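# Pull the tote out from beneath the desk

## Task

Move the tote so it is entirely out from beneath the desk, neither under it nor resting on it, and standing upright at the end. The utility cart must also be upright at the end, and the robot must not tip over or be left leaning. The result only counts if the tote stays in place without the robot holding it.

## Robot and tools

ROBOT. A Hello Robot Stretch 4 with one arm. It has an omni-wheel base, a lift that travels up a mast, a telescoping arm that reaches straight forward, a three-joint wrist (yaw, pitch, roll) and a two-finger gripper. It stands about 1.6 m tall, and the edge of its base is no more than 0.23 m from the base origin. Loose objects may occasionally get a brief shove from outside.

FRAMES. Base frame: origin on the floor below the base centre, x forward, y left, z up. hand_pose is reported in this frame and marks a point between the open fingertips. Its axes line up with the base frame when all wrist joints are 0. The printed value may be somewhat off. The odometry frame is where the base frame was at the start of the scene. base_odometry comes from wheel counts alone, so slipping shows up as motion. Its heading runs from -3.142 to 3.142, with left positive.

execute_actions. Argument "actions" is a list holding one action or none; an empty list just returns the state and pictures. An action holds "base", "joints" or both, optionally with "pace" and "contact_limits". Alternatively it holds only "end_of_arm". All parts begin together but may finish at different moments; no action runs longer than 15 s.
- base: exactly one key, each a relative offset from where the base last reported itself. translate_m: metres straight ahead (negative backs up), -2 to 2. strafe_m: metres sideways, left positive, -2 to 2. rotate_rad: radians of turn in place, counter-clockwise seen from above positive, -3.2 to 3.2.
- joints: a mapping from joint name to an absolute target. lift_m 0 to 1.2 m (tolerance ±0.004). arm_m 0 to 0.55 m of extension (±0.004). wrist_yaw_rad -1.134 to 4.276 (±0.02); 0 points ahead, positive swings left, 3.14 is tucked back, past 3.4 the arm may block it. wrist_pitch_rad -1.117 to 4.259 (±0.05); 0 level, 1.57 pointing down. wrist_roll_rad -1.117 to 4.259 (±0.02); 0 keeps both fingers at equal height, positive turns clockwise as seen from behind the hand. gripper_m -0.038 to 0.141 (±0.004), the fingertip gap; negative values squeeze the fingers together.
- pace: "slow", "default", "fast" or "max" (default if omitted). Driving tops out at 0.1, 0.3, 0.4, 0.6 m/s and turning at 1, 2, 3, 4 rad/s respectively. With lift_m above 0.2 at the start of a base move, speed is capped further, down to 0.3 m/s and 1 rad/s at 1.2. The wrist speed does not change with pace.
- contact_limits: only key arm_m, a value from 0 (gentlest) to 0.75 (firmest) setting how much force the arm may apply before it halts; 0.5 if omitted.
- end_of_arm: "enable_torque" re-powers any wrist or gripper motor that shut off; each then holds its current position.
- cameras: list of head_camera, head_left_camera, head_right_camera, wrist_camera or "all". Omitted, null or ["all"] gives every camera; [] gives none. The "pictures" line lists the order of the returned images.
A joint target outside its range is clipped to the limit and the result notes it. Any other bad value or unknown key rejects the whole call with no motion. A part you leave out of an action may still be driving toward its earlier target. If a result reports a stop, the remaining execute_actions, wait and finished_scene calls in that same reply are skipped.

wait: "seconds" from 0 to 10; commands nothing new and returns state and pictures.
zoom_image: "camera" plus "region" [x0, y0, x1, y1] in pixels, origin top-left, at most 504 by 504; only cameras with full images in the latest result.
finished_scene: "scene", the integer number of the scene to close. It is final and reports whether the task succeeded; the goal must still hold afterward.

CAMERAS. head_camera (420x560) sits atop the mast looking forward and down; rotate the base to aim it. head_left_camera and head_right_camera (420x672 fisheyes) flank it, look more steeply down and show the base and arm. wrist_camera (616x392) looks along the fingers, with the tips near the bottom of the frame.

RESULTS. base_status and joint_status describe how each commanded motion ended: "done" (for the base, wheels turned the full amount, slip included); "off_target" (stopped short, may still push); "contact_stop_at_<key>" (hit something, holds there); "limit_stop_at_<name>"; "time_out"; "torque_fault". After a stop the old target is dropped. on_its_own lists things not commanded by this call; "held at" there is the held target, not the actual position. After a contact_stop the lift, arm or wheels go slack: a loaded lift may sag and a base may roll. "limit_stop_at_tilt" means a lean over 6 degrees; lift, arm and wheels go slack and ignore commands until the lean drops. "limit_stop_at_own_body" means a joint was about to hit the robot; moving away works. This is likely with pitch below -0.2 and roll below -0.4 or above 4. To unfold at the start, send lift_m 0.4 with wrist_yaw_rad 0 in one action.
lidar_m: 12 horizontal distances in metres from the base origin, 30-degree sectors, the 1st straight ahead then counter-clockwise (4th left, 7th behind, 10th right). "-" means nothing seen or closer than 0.25 m. It senses from about 0.15 m up, so a desktop shows even if the base fits beneath; it may miss glass, thin legs and things behind. wrist_depth_mm: 7 by 7 grid of median depths, 100 to 2000 mm, row by row from top left; "-" is invalid; the robot's own body appears. turned_by_wheels versus turned_by_imu: a gap over about 0.1 rad suggests a collision or slip, adding that gap as heading error. base_tilt: degrees, forward and right positive, with a fixed bias up to about 1.5. motor_effort: percent of maximum, positive toward higher joint values, peak in brackets (noisy); wheel_0, wheel_1, wheel_2 positive turn the base right. Effort outside its rest range at rest suggests a load or pushing.

GRIPPING. Command a gap smaller than the object; going further below pulls it toward the wrist by up to a third of the difference. Neither the reading nor "done" proves a grasp; a firm squeeze at a command of 0 or more shows in gripper_m effort. Stuck fingertips on a surface below: raise the lift.

AVOID. Turning or driving with over 1 kg held and arm_m above 0.2, especially at "fast" or "max", can tip the robot, as can steady pushing or pulling with a high gripper or high contact limit. A wrist motor at full effort (pressing the hand into something, or over about 2 kg in a level grip) shuts off with torque_fault and needs "enable_torque". Avoid drops, slips, slamming, hard collisions and forceful shoves, and do not knock the cart or tote over.

Each tool is called as name(argument=value, ...), one argument or row to a line, values as JSON.

## Session

execute_actions(
  actions=[],
)

Scene clock: 0.00 s.
base_odometry: x=+0.000 y=+0.000 heading=+0.000 (m, m, rad; odometry frame)
turned_by_wheels: +0.000 (rad since the last result)
turned_by_imu: +0.000 (rad since the last result)
base_tilt: forward=+0.4 right=+0.9 (deg)
lidar_m: 1.87 2.29 1.68 1.60 1.71 1.63 1.19 1.07 1.78 1.68 1.78 1.95
base_status: not commanded
joint_positions: lift_m=+0.123 arm_m=-0.001 wrist_yaw_rad=+3.169 wrist_pitch_rad=-0.014 wrist_roll_rad=+0.020 gripper_m=+0.057
joint_status: not commanded
motor_effort: lift_m=+19 arm_m=+0 wrist_yaw_rad=-1 wrist_pitch_rad=-6 wrist_roll_rad=-1 gripper_m=-3 wheel_0=+0 wheel_1=+0 wheel_2=-1 (%)
hand_pose: x=-0.1204 y=+0.0794 z=+0.3056 quat_wxyz=(-0.014, +0.007, +0.010, +1.000) (m; base frame)
wrist_depth_mm: - 136 200 1661 1618 1618 1576 / - 107 135 1708 1661 1661 1618 / - 113 136 1661 1661 1661 1576 / - 135 176 1661 1708 1618 1618 / 213 1229 1537 1661 1661 1661 1576 / 216 1138 195 1138 195 1098 1118 / 215 279 741 119 750 691 768
pictures: head_camera, head_left_camera, head_right_camera, wrist_camera
Images, in order (width x height): head_camera 420x560, head_left_camera 420x672, head_right_camera 420x672, wrist_camera 616x392.

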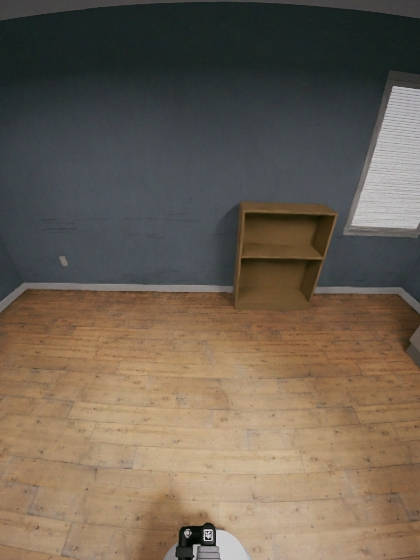

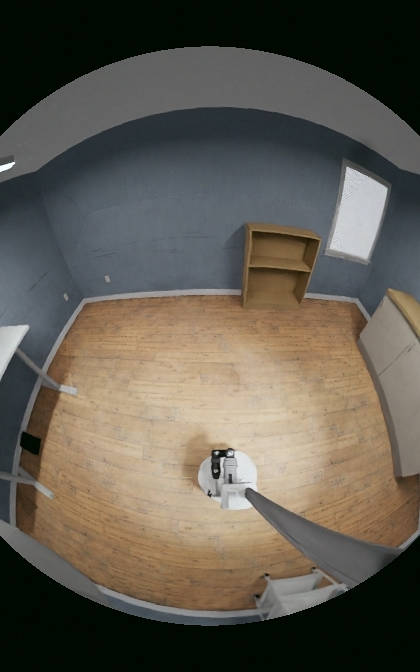

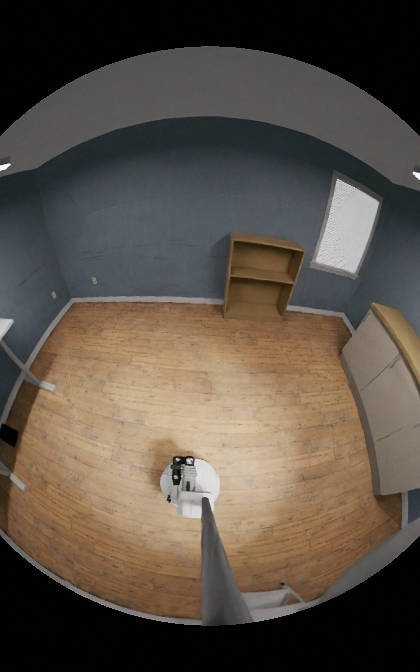

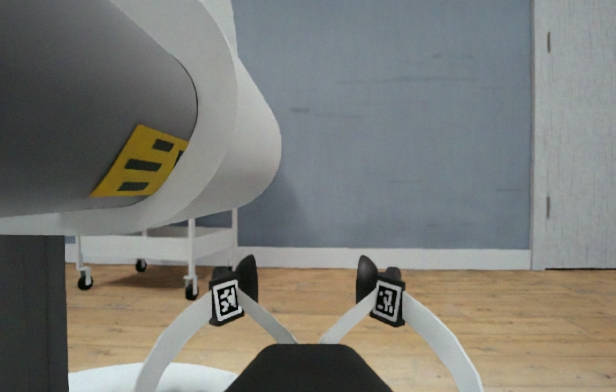

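execute_actions(
  actions=[
    {"base":{"rotate_rad":1.57},"joints":{"lift_m":0.4,"wrist_yaw_rad":0}},
  ],
)

Scene clock: 5.47 s.
base_odometry: x=+0.000 y=+0.000 heading=+1.570 (m, m, rad; odometry frame)
turned_by_wheels: +1.570 (rad since the last result)
turned_by_imu: +1.596 (rad since the last result)
base_tilt: forward=+0.4 right=+0.8 (deg)
lidar_m: 1.60 1.64 1.59 1.16 1.06 1.75 1.72 1.77 1.95 1.88 2.27 1.66
base_status: done
joint_positions: lift_m=+0.400 arm_m=-0.001 wrist_yaw_rad=+0.000 wrist_pitch_rad=-0.014 wrist_roll_rad=+0.020 gripper_m=+0.057
joint_status: all done
motor_effort: lift_m=+22(22) arm_m=+0(0) wrist_yaw_rad=-3(7) wrist_pitch_rad=-7(6) wrist_roll_rad=-2(0) gripper_m=-2(3) wheel_0=-3(8) wheel_1=-1(7) wheel_2=-1(9) (%)
hand_pose: x=+0.4589 y=-0.0873 z=+0.5818 quat_wxyz=(+1.000, +0.010, -0.007, +0.000) (m; base frame)
wrist_depth_mm: - - - - - - - / - - - - - - - / - - - - - - - / - - - - - - - / - - - - - - - / 1808 1756 196 1921 195 1921 1863 / 1308 1160 1308 119 1308 1205 1336
pictures: head_camera, head_left_camera, head_right_camera, wrist_camera
Images, in order (width x height): head_camera 420x560, head_left_camera 420x672, head_right_camera 420x672, wrist_camera 616x392.

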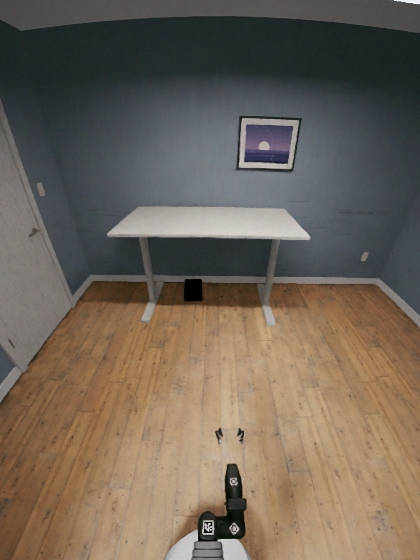

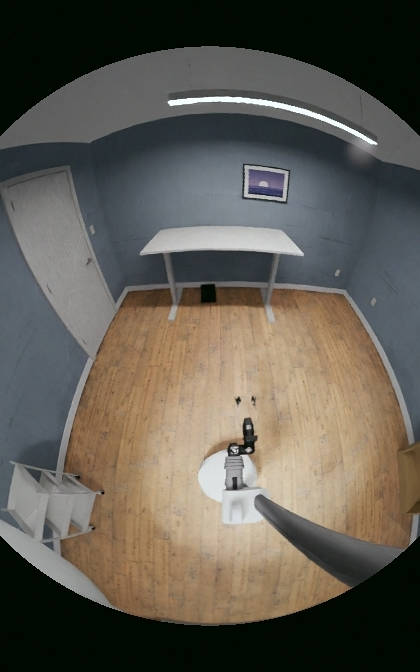

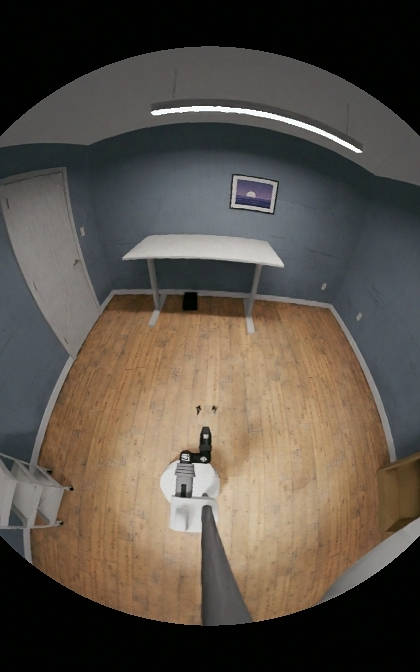

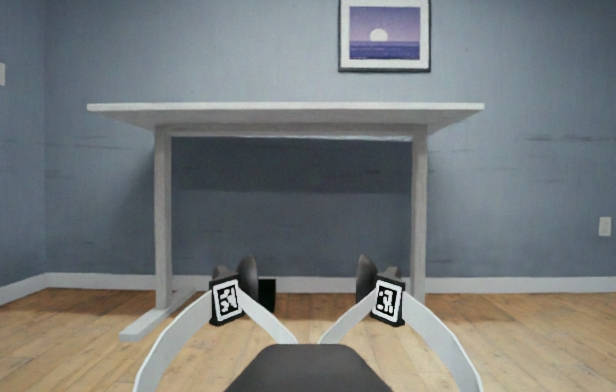

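execute_actions(
  actions=[
    {"base":{"strafe_m":0.25},"joints":{"lift_m":0.3,"wrist_pitch_rad":0.6}},
  ],
  cameras=[],
)

execute_actions(
  actions=[
    {"base":{"translate_m":1.15},"pace":"fast"},
  ],
)

Scene clock: 12.37 s.
base_odometry: x=-0.250 y=+0.000 heading=+1.569 (m, m, rad; odometry frame)
turned_by_wheels: +0.000 (rad since the last result)
turned_by_imu: -0.001 (rad since the last result)
base_tilt: forward=+0.3 right=+1.0 (deg)
lidar_m: 1.60 1.69 1.35 1.11 0.81 1.91 1.72 1.79 2.22 2.13 2.54 1.66
base_status: done
joint_positions: lift_m=+0.300 arm_m=-0.001 wrist_yaw_rad=+0.000 wrist_pitch_rad=+0.602 wrist_roll_rad=+0.020 gripper_m=+0.057
joint_status: all done
motor_effort: lift_m=+15(20) arm_m=+0(0) wrist_yaw_rad=-1(2) wrist_pitch_rad=-5(2) wrist_roll_rad=-1(0) gripper_m=-2(2) wheel_0=-1(10) wheel_1=-1(9) wheel_2=+0(1) (%)
hand_pose: x=+0.4082 y=-0.0874 z=+0.3152 quat_wxyz=(+0.955, +0.009, +0.296, -0.003) (m; base frame)
wrist_depth_mm: 1756 1921 1983 - 1863 1983 1983 / 1366 1430 1366 1366 1430 1430 1397 / 1025 1025 1042 1025 1042 1042 1042 / 820 809 831 820 820 809 831 / 668 668 691 676 683 683 683 / 580 574 195 580 195 580 580 / 508 488 508 118 508 492 512
pictures: none
No camera images: the call's "cameras" was empty. Leave "cameras" out to get every camera's image.

Scene clock: 16.53 s.
base_odometry: x=-0.249 y=+1.150 heading=+1.570 (m, m, rad; odometry frame)
turned_by_wheels: +0.000 (rad since the last result)
turned_by_imu: +0.000 (rad since the last result)
base_tilt: forward=+0.2 right=+0.7 (deg)
lidar_m: 0.45 0.49 0.68 1.25 1.37 1.67 2.92 2.97 2.53 2.43 0.63 0.46
base_status: done
joint_positions: lift_m=+0.300 arm_m=-0.001 wrist_yaw_rad=+0.000 wrist_pitch_rad=+0.602 wrist_roll_rad=+0.020 gripper_m=+0.057
joint_status: not commanded
motor_effort: lift_m=+15(15) arm_m=+0(0) wrist_yaw_rad=-1(2) wrist_pitch_rad=-5(6) wrist_roll_rad=-2(1) gripper_m=-4(4) wheel_0=+1(7) wheel_1=+1(8) wheel_2=+0(15) (%)
hand_pose: x=+0.4082 y=-0.0874 z=+0.3152 quat_wxyz=(+0.955, +0.009, +0.296, -0.003) (m; base frame)
wrist_depth_mm: 931 931 931 931 931 931 904 / 615 1025 1025 1025 1008 1025 1008 / 668 1008 1025 991 1042 1060 1025 / 741 778 820 759 820 820 842 / 640 668 676 683 683 691 683 / 554 580 195 580 194 580 591 / 500 488 500 118 504 492 508
pictures: head_camera, head_left_camera, head_right_camera, wrist_camera
Images, in order (width x height): head_camera 420x560, head_left_camera 420x672, head_right_camera 420x672, wrist_camera 616x392.

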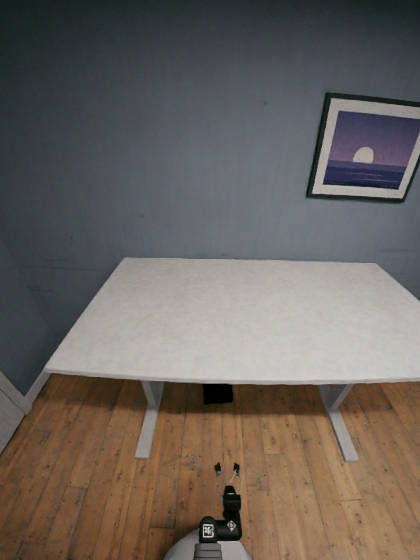

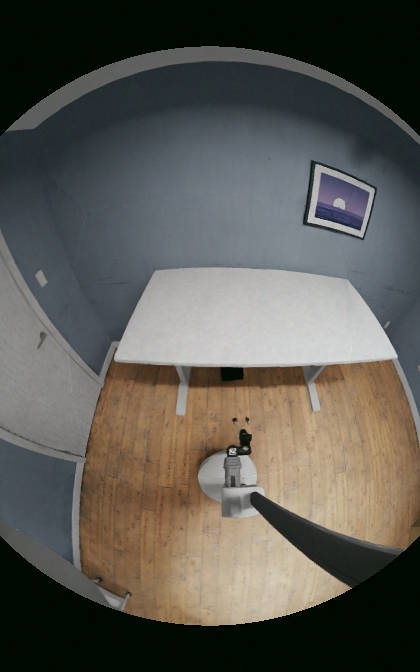

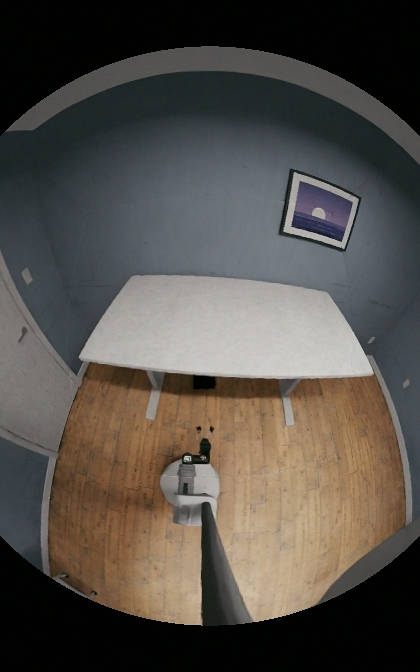

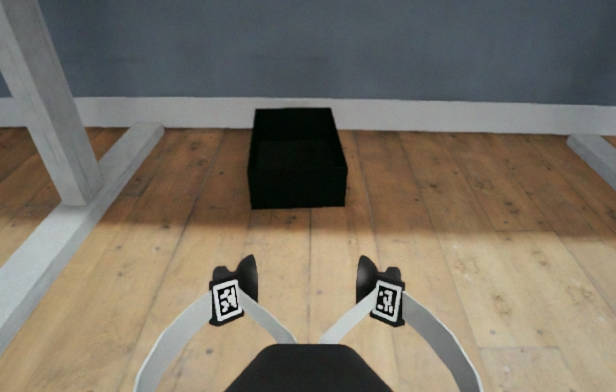

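execute_actions(
  actions=[
    {"base":{"translate_m":0.2},"joints":{"arm_m":0.52,"wrist_pitch_rad":1.2,"wrist_yaw_rad":0.1}},
  ],
)

Scene clock: 24.53 s.
base_odometry: x=-0.249 y=+1.350 heading=+1.570 (m, m, rad; odometry frame)
turned_by_wheels: +0.000 (rad since the last result)
turned_by_imu: +0.001 (rad since the last result)
base_tilt: forward=+0.3 right=+0.8 (deg)
lidar_m: 0.25 0.27 0.40 1.27 1.34 1.83 3.12 3.06 2.54 0.97 0.34 0.26
base_status: done
joint_positions: lift_m=+0.300 arm_m=+0.519 wrist_yaw_rad=+0.100 wrist_pitch_rad=+1.201 wrist_roll_rad=+0.020 gripper_m=+0.057
joint_status: all done
motor_effort: lift_m=+15(15) arm_m=+8(11) wrist_yaw_rad=-2(4) wrist_pitch_rad=-1(3) wrist_roll_rad=+0(0) gripper_m=-6(3) wheel_0=+3(6) wheel_1=+2(6) wheel_2=+0(10) (%)
hand_pose: x=+0.8021 y=-0.0765 z=+0.2095 quat_wxyz=(+0.824, -0.020, +0.565, +0.036) (m; base frame)
wrist_depth_mm: 427 407 387 370 357 347 338 / 500 484 462 442 421 413 399 / 488 484 442 433 484 484 484 / 459 462 459 459 462 469 466 / 436 436 430 439 436 442 442 / 415 418 196 418 194 418 421 / 399 397 394 118 399 397 402
pictures: head_camera, head_left_camera, head_right_camera, wrist_camera
Images, in order (width x height): head_camera 420x560, head_left_camera 420x672, head_right_camera 420x672, wrist_camera 616x392.

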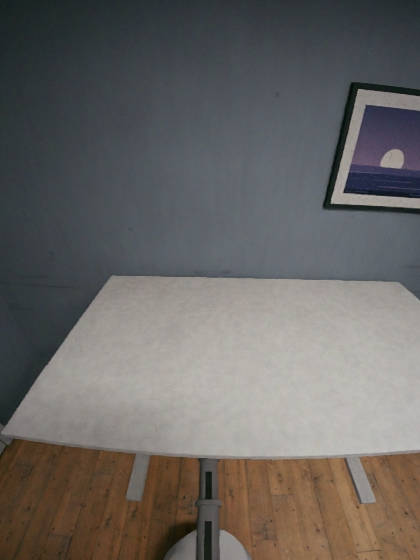

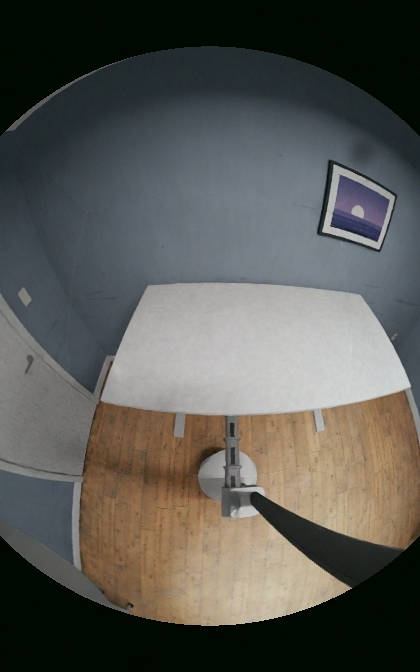

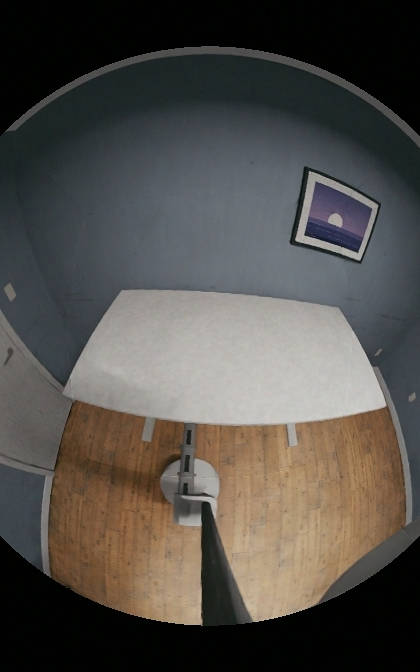

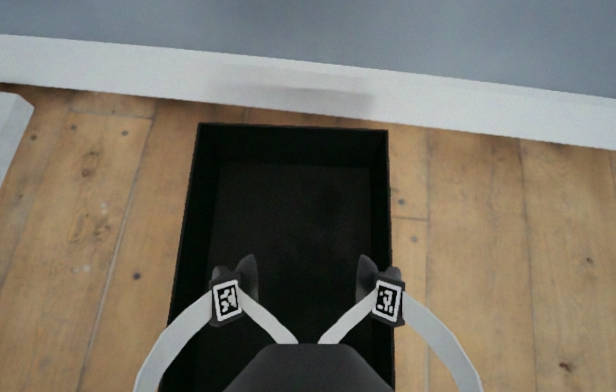

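execute_actions(
  actions=[
    {"base":{"strafe_m":0.025},"joints":{"lift_m":0.13,"arm_m":0.55,"wrist_pitch_rad":1.3,"gripper_m":0.04}},
  ],
  cameras=["wrist_camera"],
)

execute_actions(
  actions=[
    {"base":{"translate_m":-0.2},"pace":"slow"},
  ],
  cameras=["wrist_camera"],
)

execute_actions(
  actions=[
    {"base":{"translate_m":-0.8}},
  ],
)

Scene clock: 32.10 s.
base_odometry: x=-0.274 y=+1.350 heading=+1.570 (m, m, rad; odometry frame)
turned_by_wheels: +0.000 (rad since the last result)
turned_by_imu: +0.000 (rad since the last result)
base_tilt: forward=+0.5 right=+0.8 (deg)
lidar_m: 0.25 0.27 0.40 1.23 1.33 1.83 3.13 3.18 2.55 0.94 0.34 0.26
base_status: done
joint_positions: lift_m=+0.130 arm_m=+0.548 wrist_yaw_rad=+0.100 wrist_pitch_rad=+1.300 wrist_roll_rad=+0.020 gripper_m=+0.040
joint_status: all done
motor_effort: lift_m=+14(16) arm_m=+8(9) wrist_yaw_rad=-1(2) wrist_pitch_rad=-1(2) wrist_roll_rad=+0(1) gripper_m=-4(3) wheel_0=-1(9) wheel_1=+1(9) wheel_2=+0(1) (%)
hand_pose: x=+0.8043 y=-0.0793 z=+0.0305 quat_wxyz=(+0.795, -0.022, +0.605, +0.034) (m; base frame)
wrist_depth_mm: 300 233 243 240 236 222 301 / 286 221 281 283 283 224 290 / 277 208 272 274 274 205 278 / 267 197 266 265 265 202 270 / 257 200 255 255 256 200 258 / 247 201 197 246 195 196 249 / 239 176 237 120 239 170 242
pictures: wrist_camera
Images, in order (width x height): wrist_camera 616x392.

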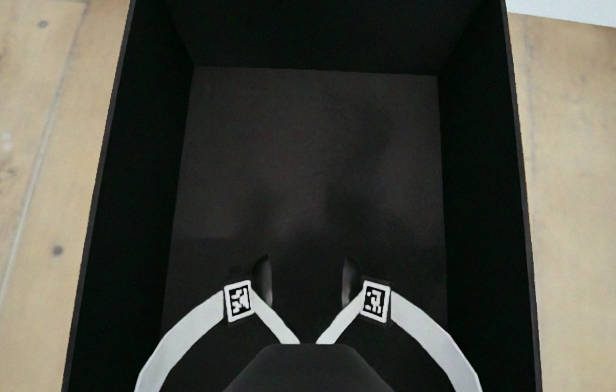

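Scene clock: 35.37 s.
base_odometry: x=-0.274 y=+1.150 heading=+1.570 (m, m, rad; odometry frame)
turned_by_wheels: +0.000 (rad since the last result)
turned_by_imu: +0.000 (rad since the last result)
base_tilt: forward=+0.3 right=+0.8 (deg)
lidar_m: 0.44 0.48 0.67 1.24 1.31 1.66 2.91 3.00 2.55 2.46 0.64 0.47
base_status: done
joint_positions: lift_m=+0.130 arm_m=+0.548 wrist_yaw_rad=+0.100 wrist_pitch_rad=+1.300 wrist_roll_rad=+0.020 gripper_m=+0.040
joint_status: not commanded
motor_effort: lift_m=+14(14) arm_m=+7(8) wrist_yaw_rad=-2(2) wrist_pitch_rad=+2(3) wrist_roll_rad=+1(2) gripper_m=-3(3) wheel_0=-4(6) wheel_1=-3(6) wheel_2=+3(7) (%)
hand_pose: x=+0.8047 y=-0.0793 z=+0.0306 quat_wxyz=(+0.795, -0.022, +0.605, +0.034) (m; base frame)
wrist_depth_mm: 301 229 294 298 298 233 304 / 287 229 283 285 287 217 291 / 277 211 276 273 276 217 279 / 266 212 265 265 266 217 267 / 258 196 255 255 257 216 212 / 249 196 196 246 196 203 167 / 241 238 238 120 239 163 240
pictures: wrist_camera
Images, in order (width x height): wrist_camera 616x392.

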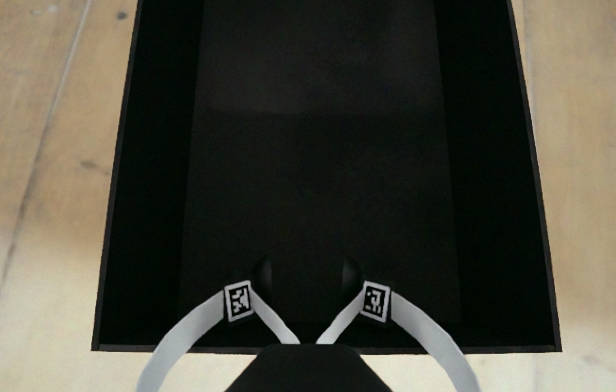

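Scene clock: 39.50 s.
base_odometry: x=-0.275 y=+0.351 heading=+1.569 (m, m, rad; odometry frame)
turned_by_wheels: +0.000 (rad since the last result)
turned_by_imu: +0.001 (rad since the last result)
base_tilt: forward=+0.4 right=+0.8 (deg)
lidar_m: 1.24 1.32 1.31 1.27 1.00 1.08 2.07 2.16 2.21 2.34 2.55 1.30
base_status: done
joint_positions: lift_m=+0.130 arm_m=+0.548 wrist_yaw_rad=+0.100 wrist_pitch_rad=+1.300 wrist_roll_rad=+0.020 gripper_m=+0.040
joint_status: not commanded
motor_effort: lift_m=+15(15) arm_m=+7(7) wrist_yaw_rad=-3(1) wrist_pitch_rad=+2(3) wrist_roll_rad=+1(0) gripper_m=-5(5) wheel_0=-2(7) wheel_1=-3(7) wheel_2=+1(14) (%)
hand_pose: x=+0.8047 y=-0.0793 z=+0.0306 quat_wxyz=(+0.795, -0.022, +0.605, +0.034) (m; base frame)
wrist_depth_mm: 298 296 296 297 298 236 301 / 287 227 283 285 286 220 291 / 277 209 276 274 274 220 278 / 266 209 266 266 265 219 268 / 256 193 256 256 255 219 213 / 250 193 196 245 196 204 168 / 243 237 238 120 239 163 240
pictures: head_camera, head_left_camera, head_right_camera, wrist_camera
Images, in order (width x height): head_camera 420x560, head_left_camera 420x672, head_right_camera 420x672, wrist_camera 616x392.

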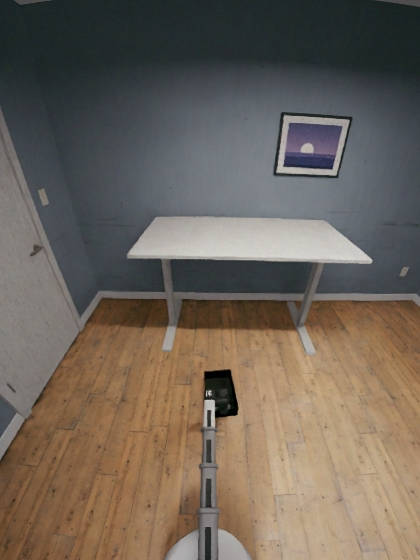

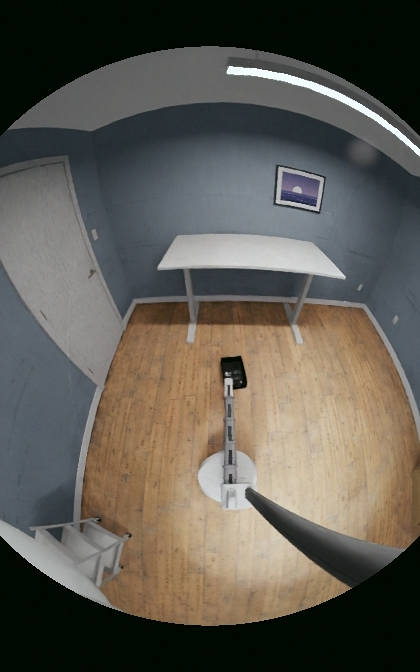

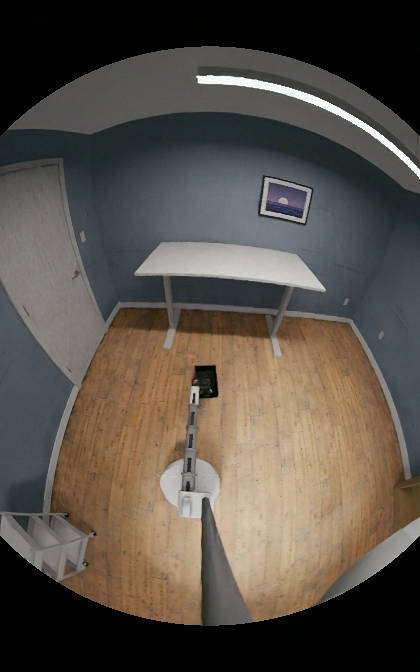

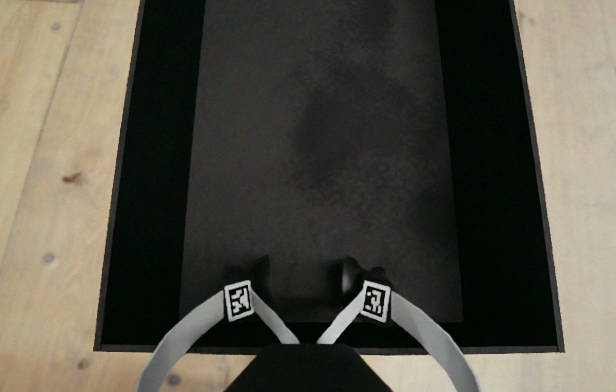

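execute_actions(
  actions=[
    {"base":{"translate_m":0.02},"joints":{"lift_m":0.3}},
  ],
  cameras=[],
)

finished_scene(
  scene=1,
)

Scene clock: 45.63 s.
base_odometry: x=-0.275 y=+0.370 heading=+1.570 (m, m, rad; odometry frame)
turned_by_wheels: +0.000 (rad since the last result)
turned_by_imu: +0.000 (rad since the last result)
base_tilt: forward=+0.5 right=+0.9 (deg)
lidar_m: 0.82 1.32 1.32 1.24 1.00 1.12 2.10 2.20 2.24 2.44 2.57 1.27
base_status: done
joint_positions: lift_m=+0.300 arm_m=+0.548 wrist_yaw_rad=+0.100 wrist_pitch_rad=+1.300 wrist_roll_rad=+0.020 gripper_m=+0.040
joint_status: all done
motor_effort: lift_m=+22(23) arm_m=+7(7) wrist_yaw_rad=-2(2) wrist_pitch_rad=-1(2) wrist_roll_rad=+3(2) gripper_m=-4(5) wheel_0=+1(7) wheel_1=+2(5) wheel_2=+0(8) (%)
hand_pose: x=+0.8044 y=-0.0793 z=+0.1999 quat_wxyz=(+0.795, -0.023, +0.605, +0.034) (m; base frame)
wrist_depth_mm: 492 496 496 500 500 500 500 / 477 477 466 469 466 477 484 / 455 459 449 455 452 462 462 / 442 442 439 436 430 442 442 / 424 424 421 424 421 427 433 / 410 413 196 410 195 413 413 / 397 394 399 120 402 399 399
pictures: none
No camera images: the call's "cameras" was empty. Leave "cameras" out to get every camera's image.

The scene is finished: the task was done.


## Next scene

The same job, from a new start.

execute_actions(
  actions=[],
)

Scene clock: 0.00 s.
base_odometry: x=+0.000 y=+0.000 heading=+0.000 (m, m, rad; odometry frame)
turned_by_wheels: +0.000 (rad since the last result)
turned_by_imu: +0.000 (rad since the last result)
base_tilt: forward=+0.3 right=+0.8 (deg)
lidar_m: 1.76 1.81 2.07 1.59 1.60 1.67 1.54 1.56 1.97 1.78 1.31 1.53
base_status: not commanded
joint_positions: lift_m=+0.184 arm_m=-0.001 wrist_yaw_rad=+3.176 wrist_pitch_rad=-0.014 wrist_roll_rad=+0.020 gripper_m=+0.057
joint_status: not commanded
motor_effort: lift_m=+18 arm_m=+0 wrist_yaw_rad=-1 wrist_pitch_rad=-5 wrist_roll_rad=-1 gripper_m=-3 wheel_0=+0 wheel_1=+0 wheel_2=-1 (%)
hand_pose: x=-0.1209 y=+0.0775 z=+0.3657 quat_wxyz=(-0.017, +0.007, +0.010, +1.000) (m; base frame)
wrist_depth_mm: - 136 136 - - - - / - - 136 1983 - - - / - 110 136 - - - - / - 132 169 - - - - / 212 - - - - - - / 217 1229 196 1281 198 1308 1366 / 216 798 854 109 891 891 931
pictures: head_camera, head_left_camera, head_right_camera, wrist_camera
Images, in order (width x height): head_camera 420x560, head_left_camera 420x672, head_right_camera 420x672, wrist_camera 616x392.

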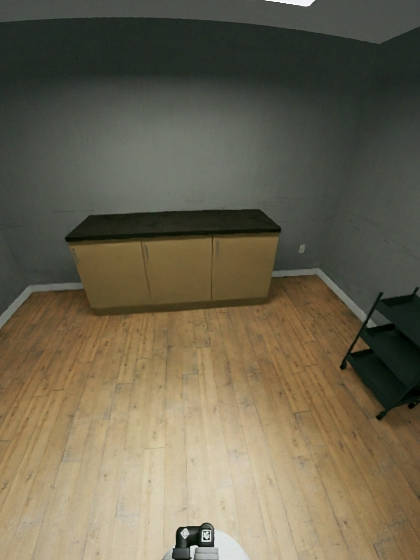

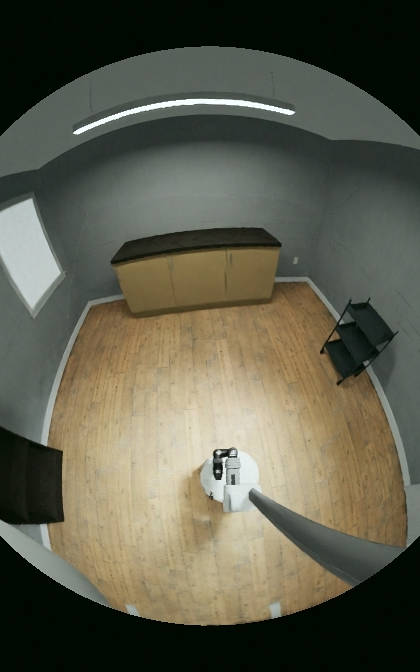

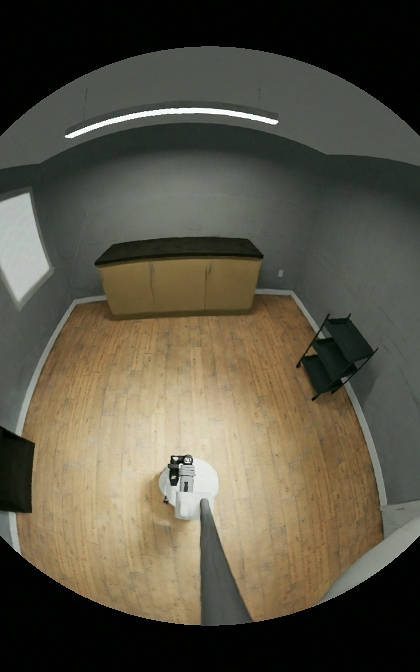

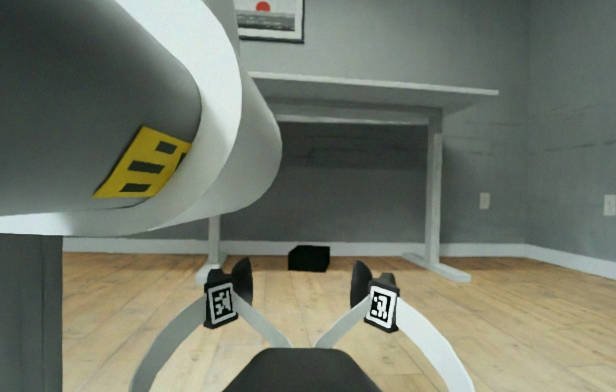

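execute_actions(
  actions=[
    {"base":{"rotate_rad":3.13},"joints":{"lift_m":0.4,"wrist_yaw_rad":0}},
  ],
  cameras=[],
)

execute_actions(
  actions=[
    {"base":{"translate_m":1.25},"joints":{"lift_m":0.3,"wrist_pitch_rad":0.9,"arm_m":0.3,"gripper_m":0.04},"pace":"fast"},
  ],
)

Scene clock: 11.30 s.
base_odometry: x=+0.000 y=+0.000 heading=+3.130 (m, m, rad; odometry frame)
turned_by_wheels: +3.130 (rad since the last result)
turned_by_imu: +3.182 (rad since the last result)
base_tilt: forward=+0.4 right=+0.9 (deg)
lidar_m: 1.49 1.49 1.96 1.79 1.33 1.53 1.79 1.82 2.14 1.59 1.60 1.65
base_status: done
joint_positions: lift_m=+0.400 arm_m=-0.001 wrist_yaw_rad=+0.000 wrist_pitch_rad=-0.014 wrist_roll_rad=+0.020 gripper_m=+0.057
joint_status: all done
motor_effort: lift_m=+21(25) arm_m=+0(0) wrist_yaw_rad=-2(7) wrist_pitch_rad=-6(5) wrist_roll_rad=+0(1) gripper_m=-4(2) wheel_0=-1(9) wheel_1=+0(5) wheel_2=+0(12) (%)
hand_pose: x=+0.4589 y=-0.0873 z=+0.5820 quat_wxyz=(+1.000, +0.010, -0.007, +0.000) (m; base frame)
wrist_depth_mm: 1808 1921 - - - - - / 1863 1921 - - - - - / 1863 1921 - - 1756 - - / 1808 1921 - - - - - / 1863 1921 - - - - - / 1756 1808 196 1808 198 - 1863 / 1255 1182 1281 109 1308 1308 1430
pictures: none
No camera images: the call's "cameras" was empty. Leave "cameras" out to get every camera's image.

Scene clock: 15.70 s.
base_odometry: x=-1.250 y=+0.014 heading=+3.130 (m, m, rad; odometry frame)
turned_by_wheels: +0.001 (rad since the last result)
turned_by_imu: +0.000 (rad since the last result)
base_tilt: forward=+0.3 right=+0.9 (deg)
lidar_m: 0.25 0.27 0.32 1.94 1.96 2.29 3.06 2.97 1.58 1.54 0.49 0.29
base_status: done
joint_positions: lift_m=+0.300 arm_m=+0.299 wrist_yaw_rad=+0.000 wrist_pitch_rad=+0.901 wrist_roll_rad=+0.020 gripper_m=+0.040
joint_status: all done
motor_effort: lift_m=+15(20) arm_m=+8(8) wrist_yaw_rad=-2(1) wrist_pitch_rad=-4(0) wrist_roll_rad=+0(1) gripper_m=-5(4) wheel_0=+2(9) wheel_1=+2(8) wheel_2=+3(11) (%)
hand_pose: x=+0.6486 y=-0.0874 z=+0.2522 quat_wxyz=(+0.900, +0.009, +0.436, -0.004) (m; base frame)
wrist_depth_mm: 535 549 564 580 597 621 647 / 591 603 634 654 676 699 723 / 627 634 634 654 654 661 668 / 554 559 530 535 580 585 585 / 504 496 504 512 517 521 525 / 455 442 196 462 200 480 477 / 421 355 418 109 421 433 436
pictures: head_camera, head_left_camera, head_right_camera, wrist_camera
Images, in order (width x height): head_camera 420x560, head_left_camera 420x672, head_right_camera 420x672, wrist_camera 616x392.

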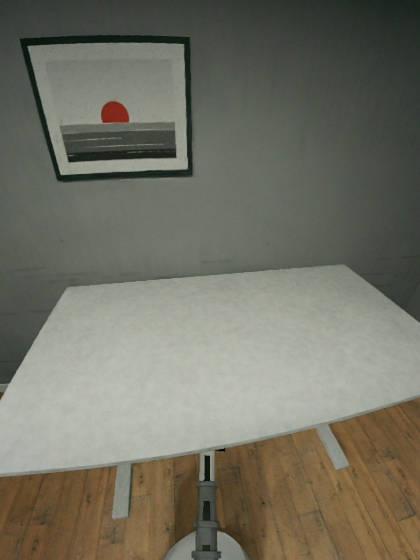

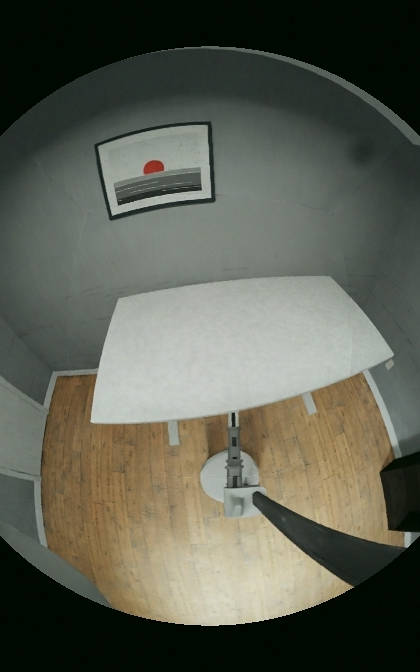

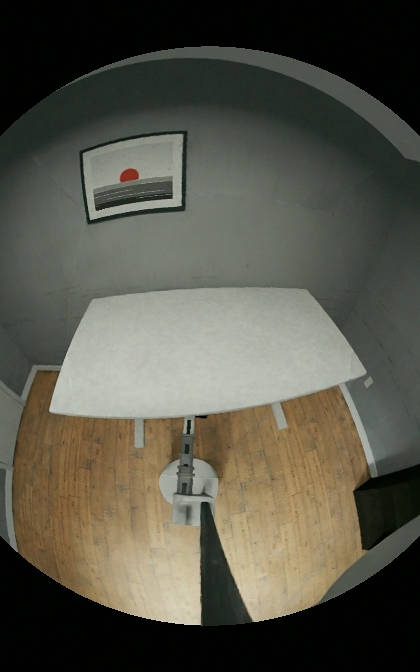

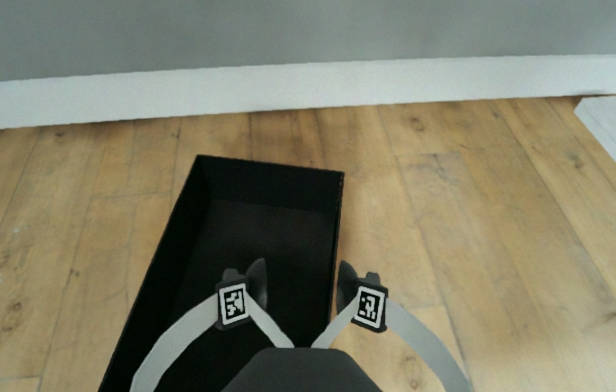

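execute_actions(
  actions=[
    {"base":{"rotate_rad":0.14},"joints":{"lift_m":0.24,"wrist_pitch_rad":1.3,"arm_m":0.47,"wrist_yaw_rad":-0.25}},
  ],
  cameras=["wrist_camera"],
)

Scene clock: 25.30 s.
base_odometry: x=-1.250 y=+0.014 heading=-3.013 (m, m, rad; odometry frame)
turned_by_wheels: +0.140 (rad since the last result)
turned_by_imu: +0.143 (rad since the last result)
base_tilt: forward=+0.4 right=+0.9 (deg)
lidar_m: 0.25 0.26 0.36 1.96 2.09 2.29 3.10 2.47 1.56 1.71 0.42 0.27
base_status: done
joint_positions: lift_m=+0.240 arm_m=+0.469 wrist_yaw_rad=-0.250 wrist_pitch_rad=+1.300 wrist_roll_rad=+0.020 gripper_m=+0.040
joint_status: all done
motor_effort: lift_m=+14(14) arm_m=+8(11) wrist_yaw_rad=-1(4) wrist_pitch_rad=+0(4) wrist_roll_rad=+0(0) gripper_m=-3(2) wheel_0=+0(7) wheel_1=+0(9) wheel_2=+0(6) (%)
hand_pose: x=+0.6925 y=-0.1038 z=+0.1405 quat_wxyz=(+0.789, +0.083, +0.600, -0.105) (m; base frame)
wrist_depth_mm: 421 424 427 430 433 433 436 / 404 404 343 351 345 418 421 / 389 392 387 394 389 402 402 / 370 375 373 377 375 387 387 / 362 362 359 362 362 370 373 / 349 349 196 351 200 357 362 / 336 334 334 109 340 343 347
pictures: wrist_camera
Images, in order (width x height): wrist_camera 616x392.

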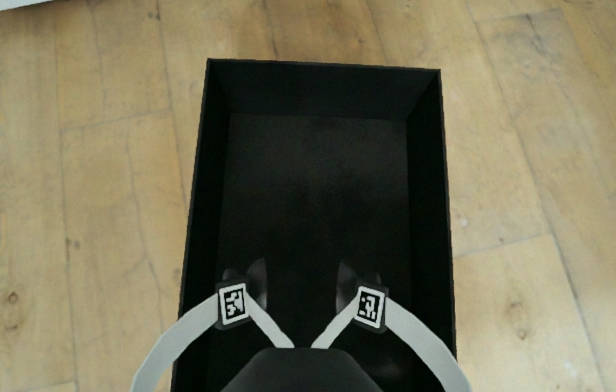

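execute_actions(
  actions=[
    {"joints":{"lift_m":0.13}},
  ],
  cameras=["wrist_camera"],
)

execute_actions(
  actions=[
    {"base":{"translate_m":-0.92}},
  ],
  cameras=["wrist_camera"],
)

execute_actions(
  actions=[
    {"joints":{"lift_m":0.3,"arm_m":0.49}},
  ],
)

Scene clock: 31.37 s.
base_odometry: x=-1.250 y=+0.014 heading=-3.013 (m, m, rad; odometry frame)
turned_by_wheels: +0.000 (rad since the last result)
turned_by_imu: +0.000 (rad since the last result)
base_tilt: forward=+0.4 right=+0.9 (deg)
lidar_m: 0.25 0.27 0.38 1.96 2.06 2.28 3.09 2.50 1.56 1.73 0.40 0.28
base_status: not commanded
joint_positions: lift_m=+0.130 arm_m=+0.469 wrist_yaw_rad=-0.250 wrist_pitch_rad=+1.300 wrist_roll_rad=+0.020 gripper_m=+0.040
joint_status: all done
motor_effort: lift_m=+14(14) arm_m=+8(8) wrist_yaw_rad=-2(2) wrist_pitch_rad=+0(1) wrist_roll_rad=+0(1) gripper_m=-3(4) wheel_0=+0(0) wheel_1=+0(1) wheel_2=+0(0) (%)
hand_pose: x=+0.6925 y=-0.1038 z=+0.0305 quat_wxyz=(+0.789, +0.083, +0.600, -0.105) (m; base frame)
wrist_depth_mm: 297 297 258 262 257 233 309 / 285 279 283 287 289 226 297 / 273 220 272 276 278 224 282 / 264 206 264 266 267 222 272 / 255 206 254 256 258 219 215 / 244 192 196 248 199 216 210 / 238 154 237 109 238 198 166
pictures: wrist_camera
Images, in order (width x height): wrist_camera 616x392.

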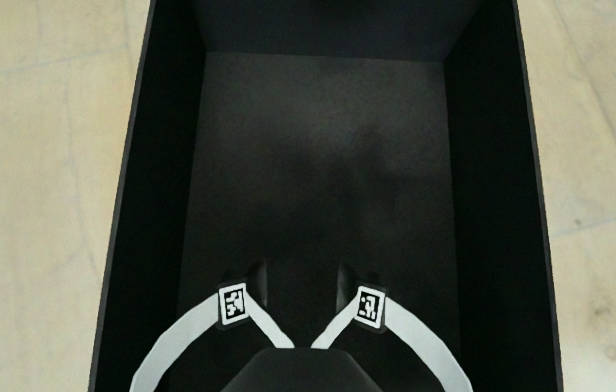

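Scene clock: 35.90 s.
base_odometry: x=-0.338 y=+0.132 heading=-3.013 (m, m, rad; odometry frame)
turned_by_wheels: +0.000 (rad since the last result)
turned_by_imu: +0.001 (rad since the last result)
base_tilt: forward=+0.3 right=+0.8 (deg)
lidar_m: 0.80 1.23 2.03 1.96 1.68 2.24 2.12 2.19 1.49 1.42 1.79 1.22
base_status: done
joint_positions: lift_m=+0.130 arm_m=+0.469 wrist_yaw_rad=-0.249 wrist_pitch_rad=+1.300 wrist_roll_rad=+0.020 gripper_m=+0.040
joint_status: not commanded
motor_effort: lift_m=+15(15) arm_m=+7(8) wrist_yaw_rad=-3(4) wrist_pitch_rad=+2(9) wrist_roll_rad=+0(2) gripper_m=-4(2) wheel_0=-3(6) wheel_1=-2(4) wheel_2=+1(11) (%)
hand_pose: x=+0.6929 y=-0.1038 z=+0.0305 quat_wxyz=(+0.789, +0.083, +0.599, -0.105) (m; base frame)
wrist_depth_mm: 294 250 298 300 289 307 309 / 279 253 285 289 283 294 298 / 196 255 274 277 273 283 286 / 186 259 264 266 264 271 274 / 178 249 254 256 255 260 264 / 173 243 196 247 194 250 254 / 236 158 206 109 239 242 246
pictures: wrist_camera
Images, in order (width x height): wrist_camera 616x392.

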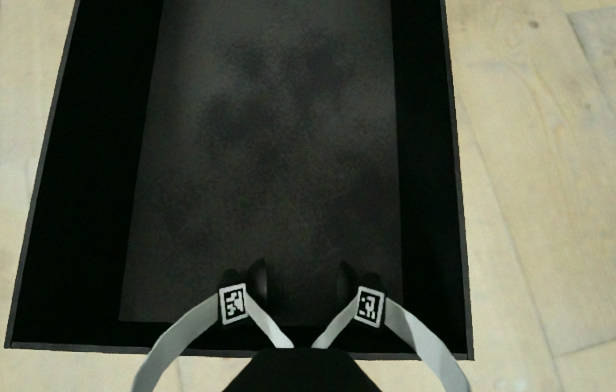

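Scene clock: 37.70 s.
base_odometry: x=-0.338 y=+0.132 heading=-3.013 (m, m, rad; odometry frame)
turned_by_wheels: +0.000 (rad since the last result)
turned_by_imu: +0.000 (rad since the last result)
base_tilt: forward=+0.4 right=+0.8 (deg)
lidar_m: 1.17 1.23 2.05 1.98 1.66 2.20 2.11 2.22 1.47 1.41 1.81 1.24
base_status: not commanded
joint_positions: lift_m=+0.300 arm_m=+0.489 wrist_yaw_rad=-0.250 wrist_pitch_rad=+1.300 wrist_roll_rad=+0.020 gripper_m=+0.040
joint_status: all done
motor_effort: lift_m=+22(23) arm_m=+8(7) wrist_yaw_rad=-2(3) wrist_pitch_rad=-1(1) wrist_roll_rad=+1(2) gripper_m=-3(3) wheel_0=-3(3) wheel_1=-2(2) wheel_2=+1(1) (%)
hand_pose: x=+0.7125 y=-0.1038 z=+0.1999 quat_wxyz=(+0.789, +0.083, +0.600, -0.105) (m; base frame)
wrist_depth_mm: 484 492 492 496 500 504 508 / 466 473 439 459 477 480 488 / 445 452 445 455 459 466 469 / 430 433 433 436 439 449 449 / 415 415 418 421 424 433 433 / 402 402 196 407 200 415 415 / 389 389 389 109 394 402 404
pictures: head_camera, head_left_camera, head_right_camera, wrist_camera
Images, in order (width x height): head_camera 420x560, head_left_camera 420x672, head_right_camera 420x672, wrist_camera 616x392.

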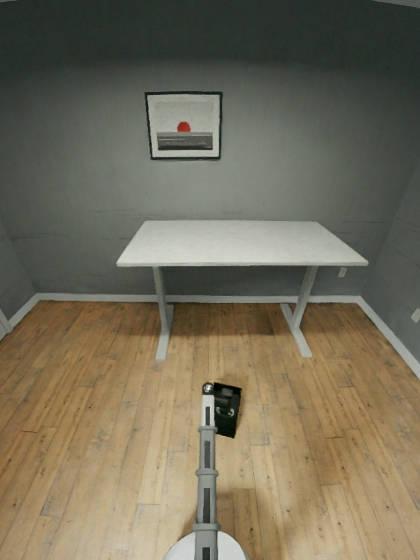

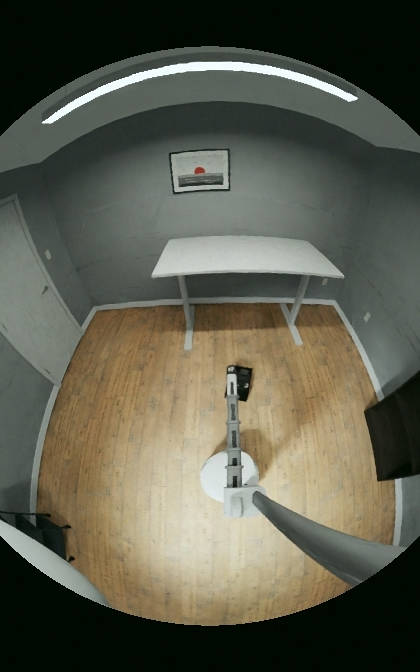

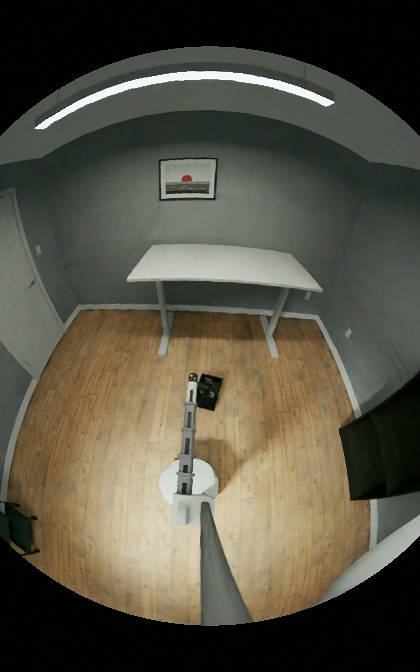

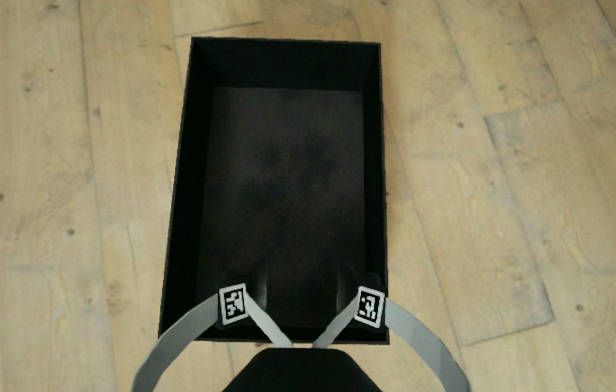

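finished_scene(
  scene=2,
)

The scene is finished: the task was done.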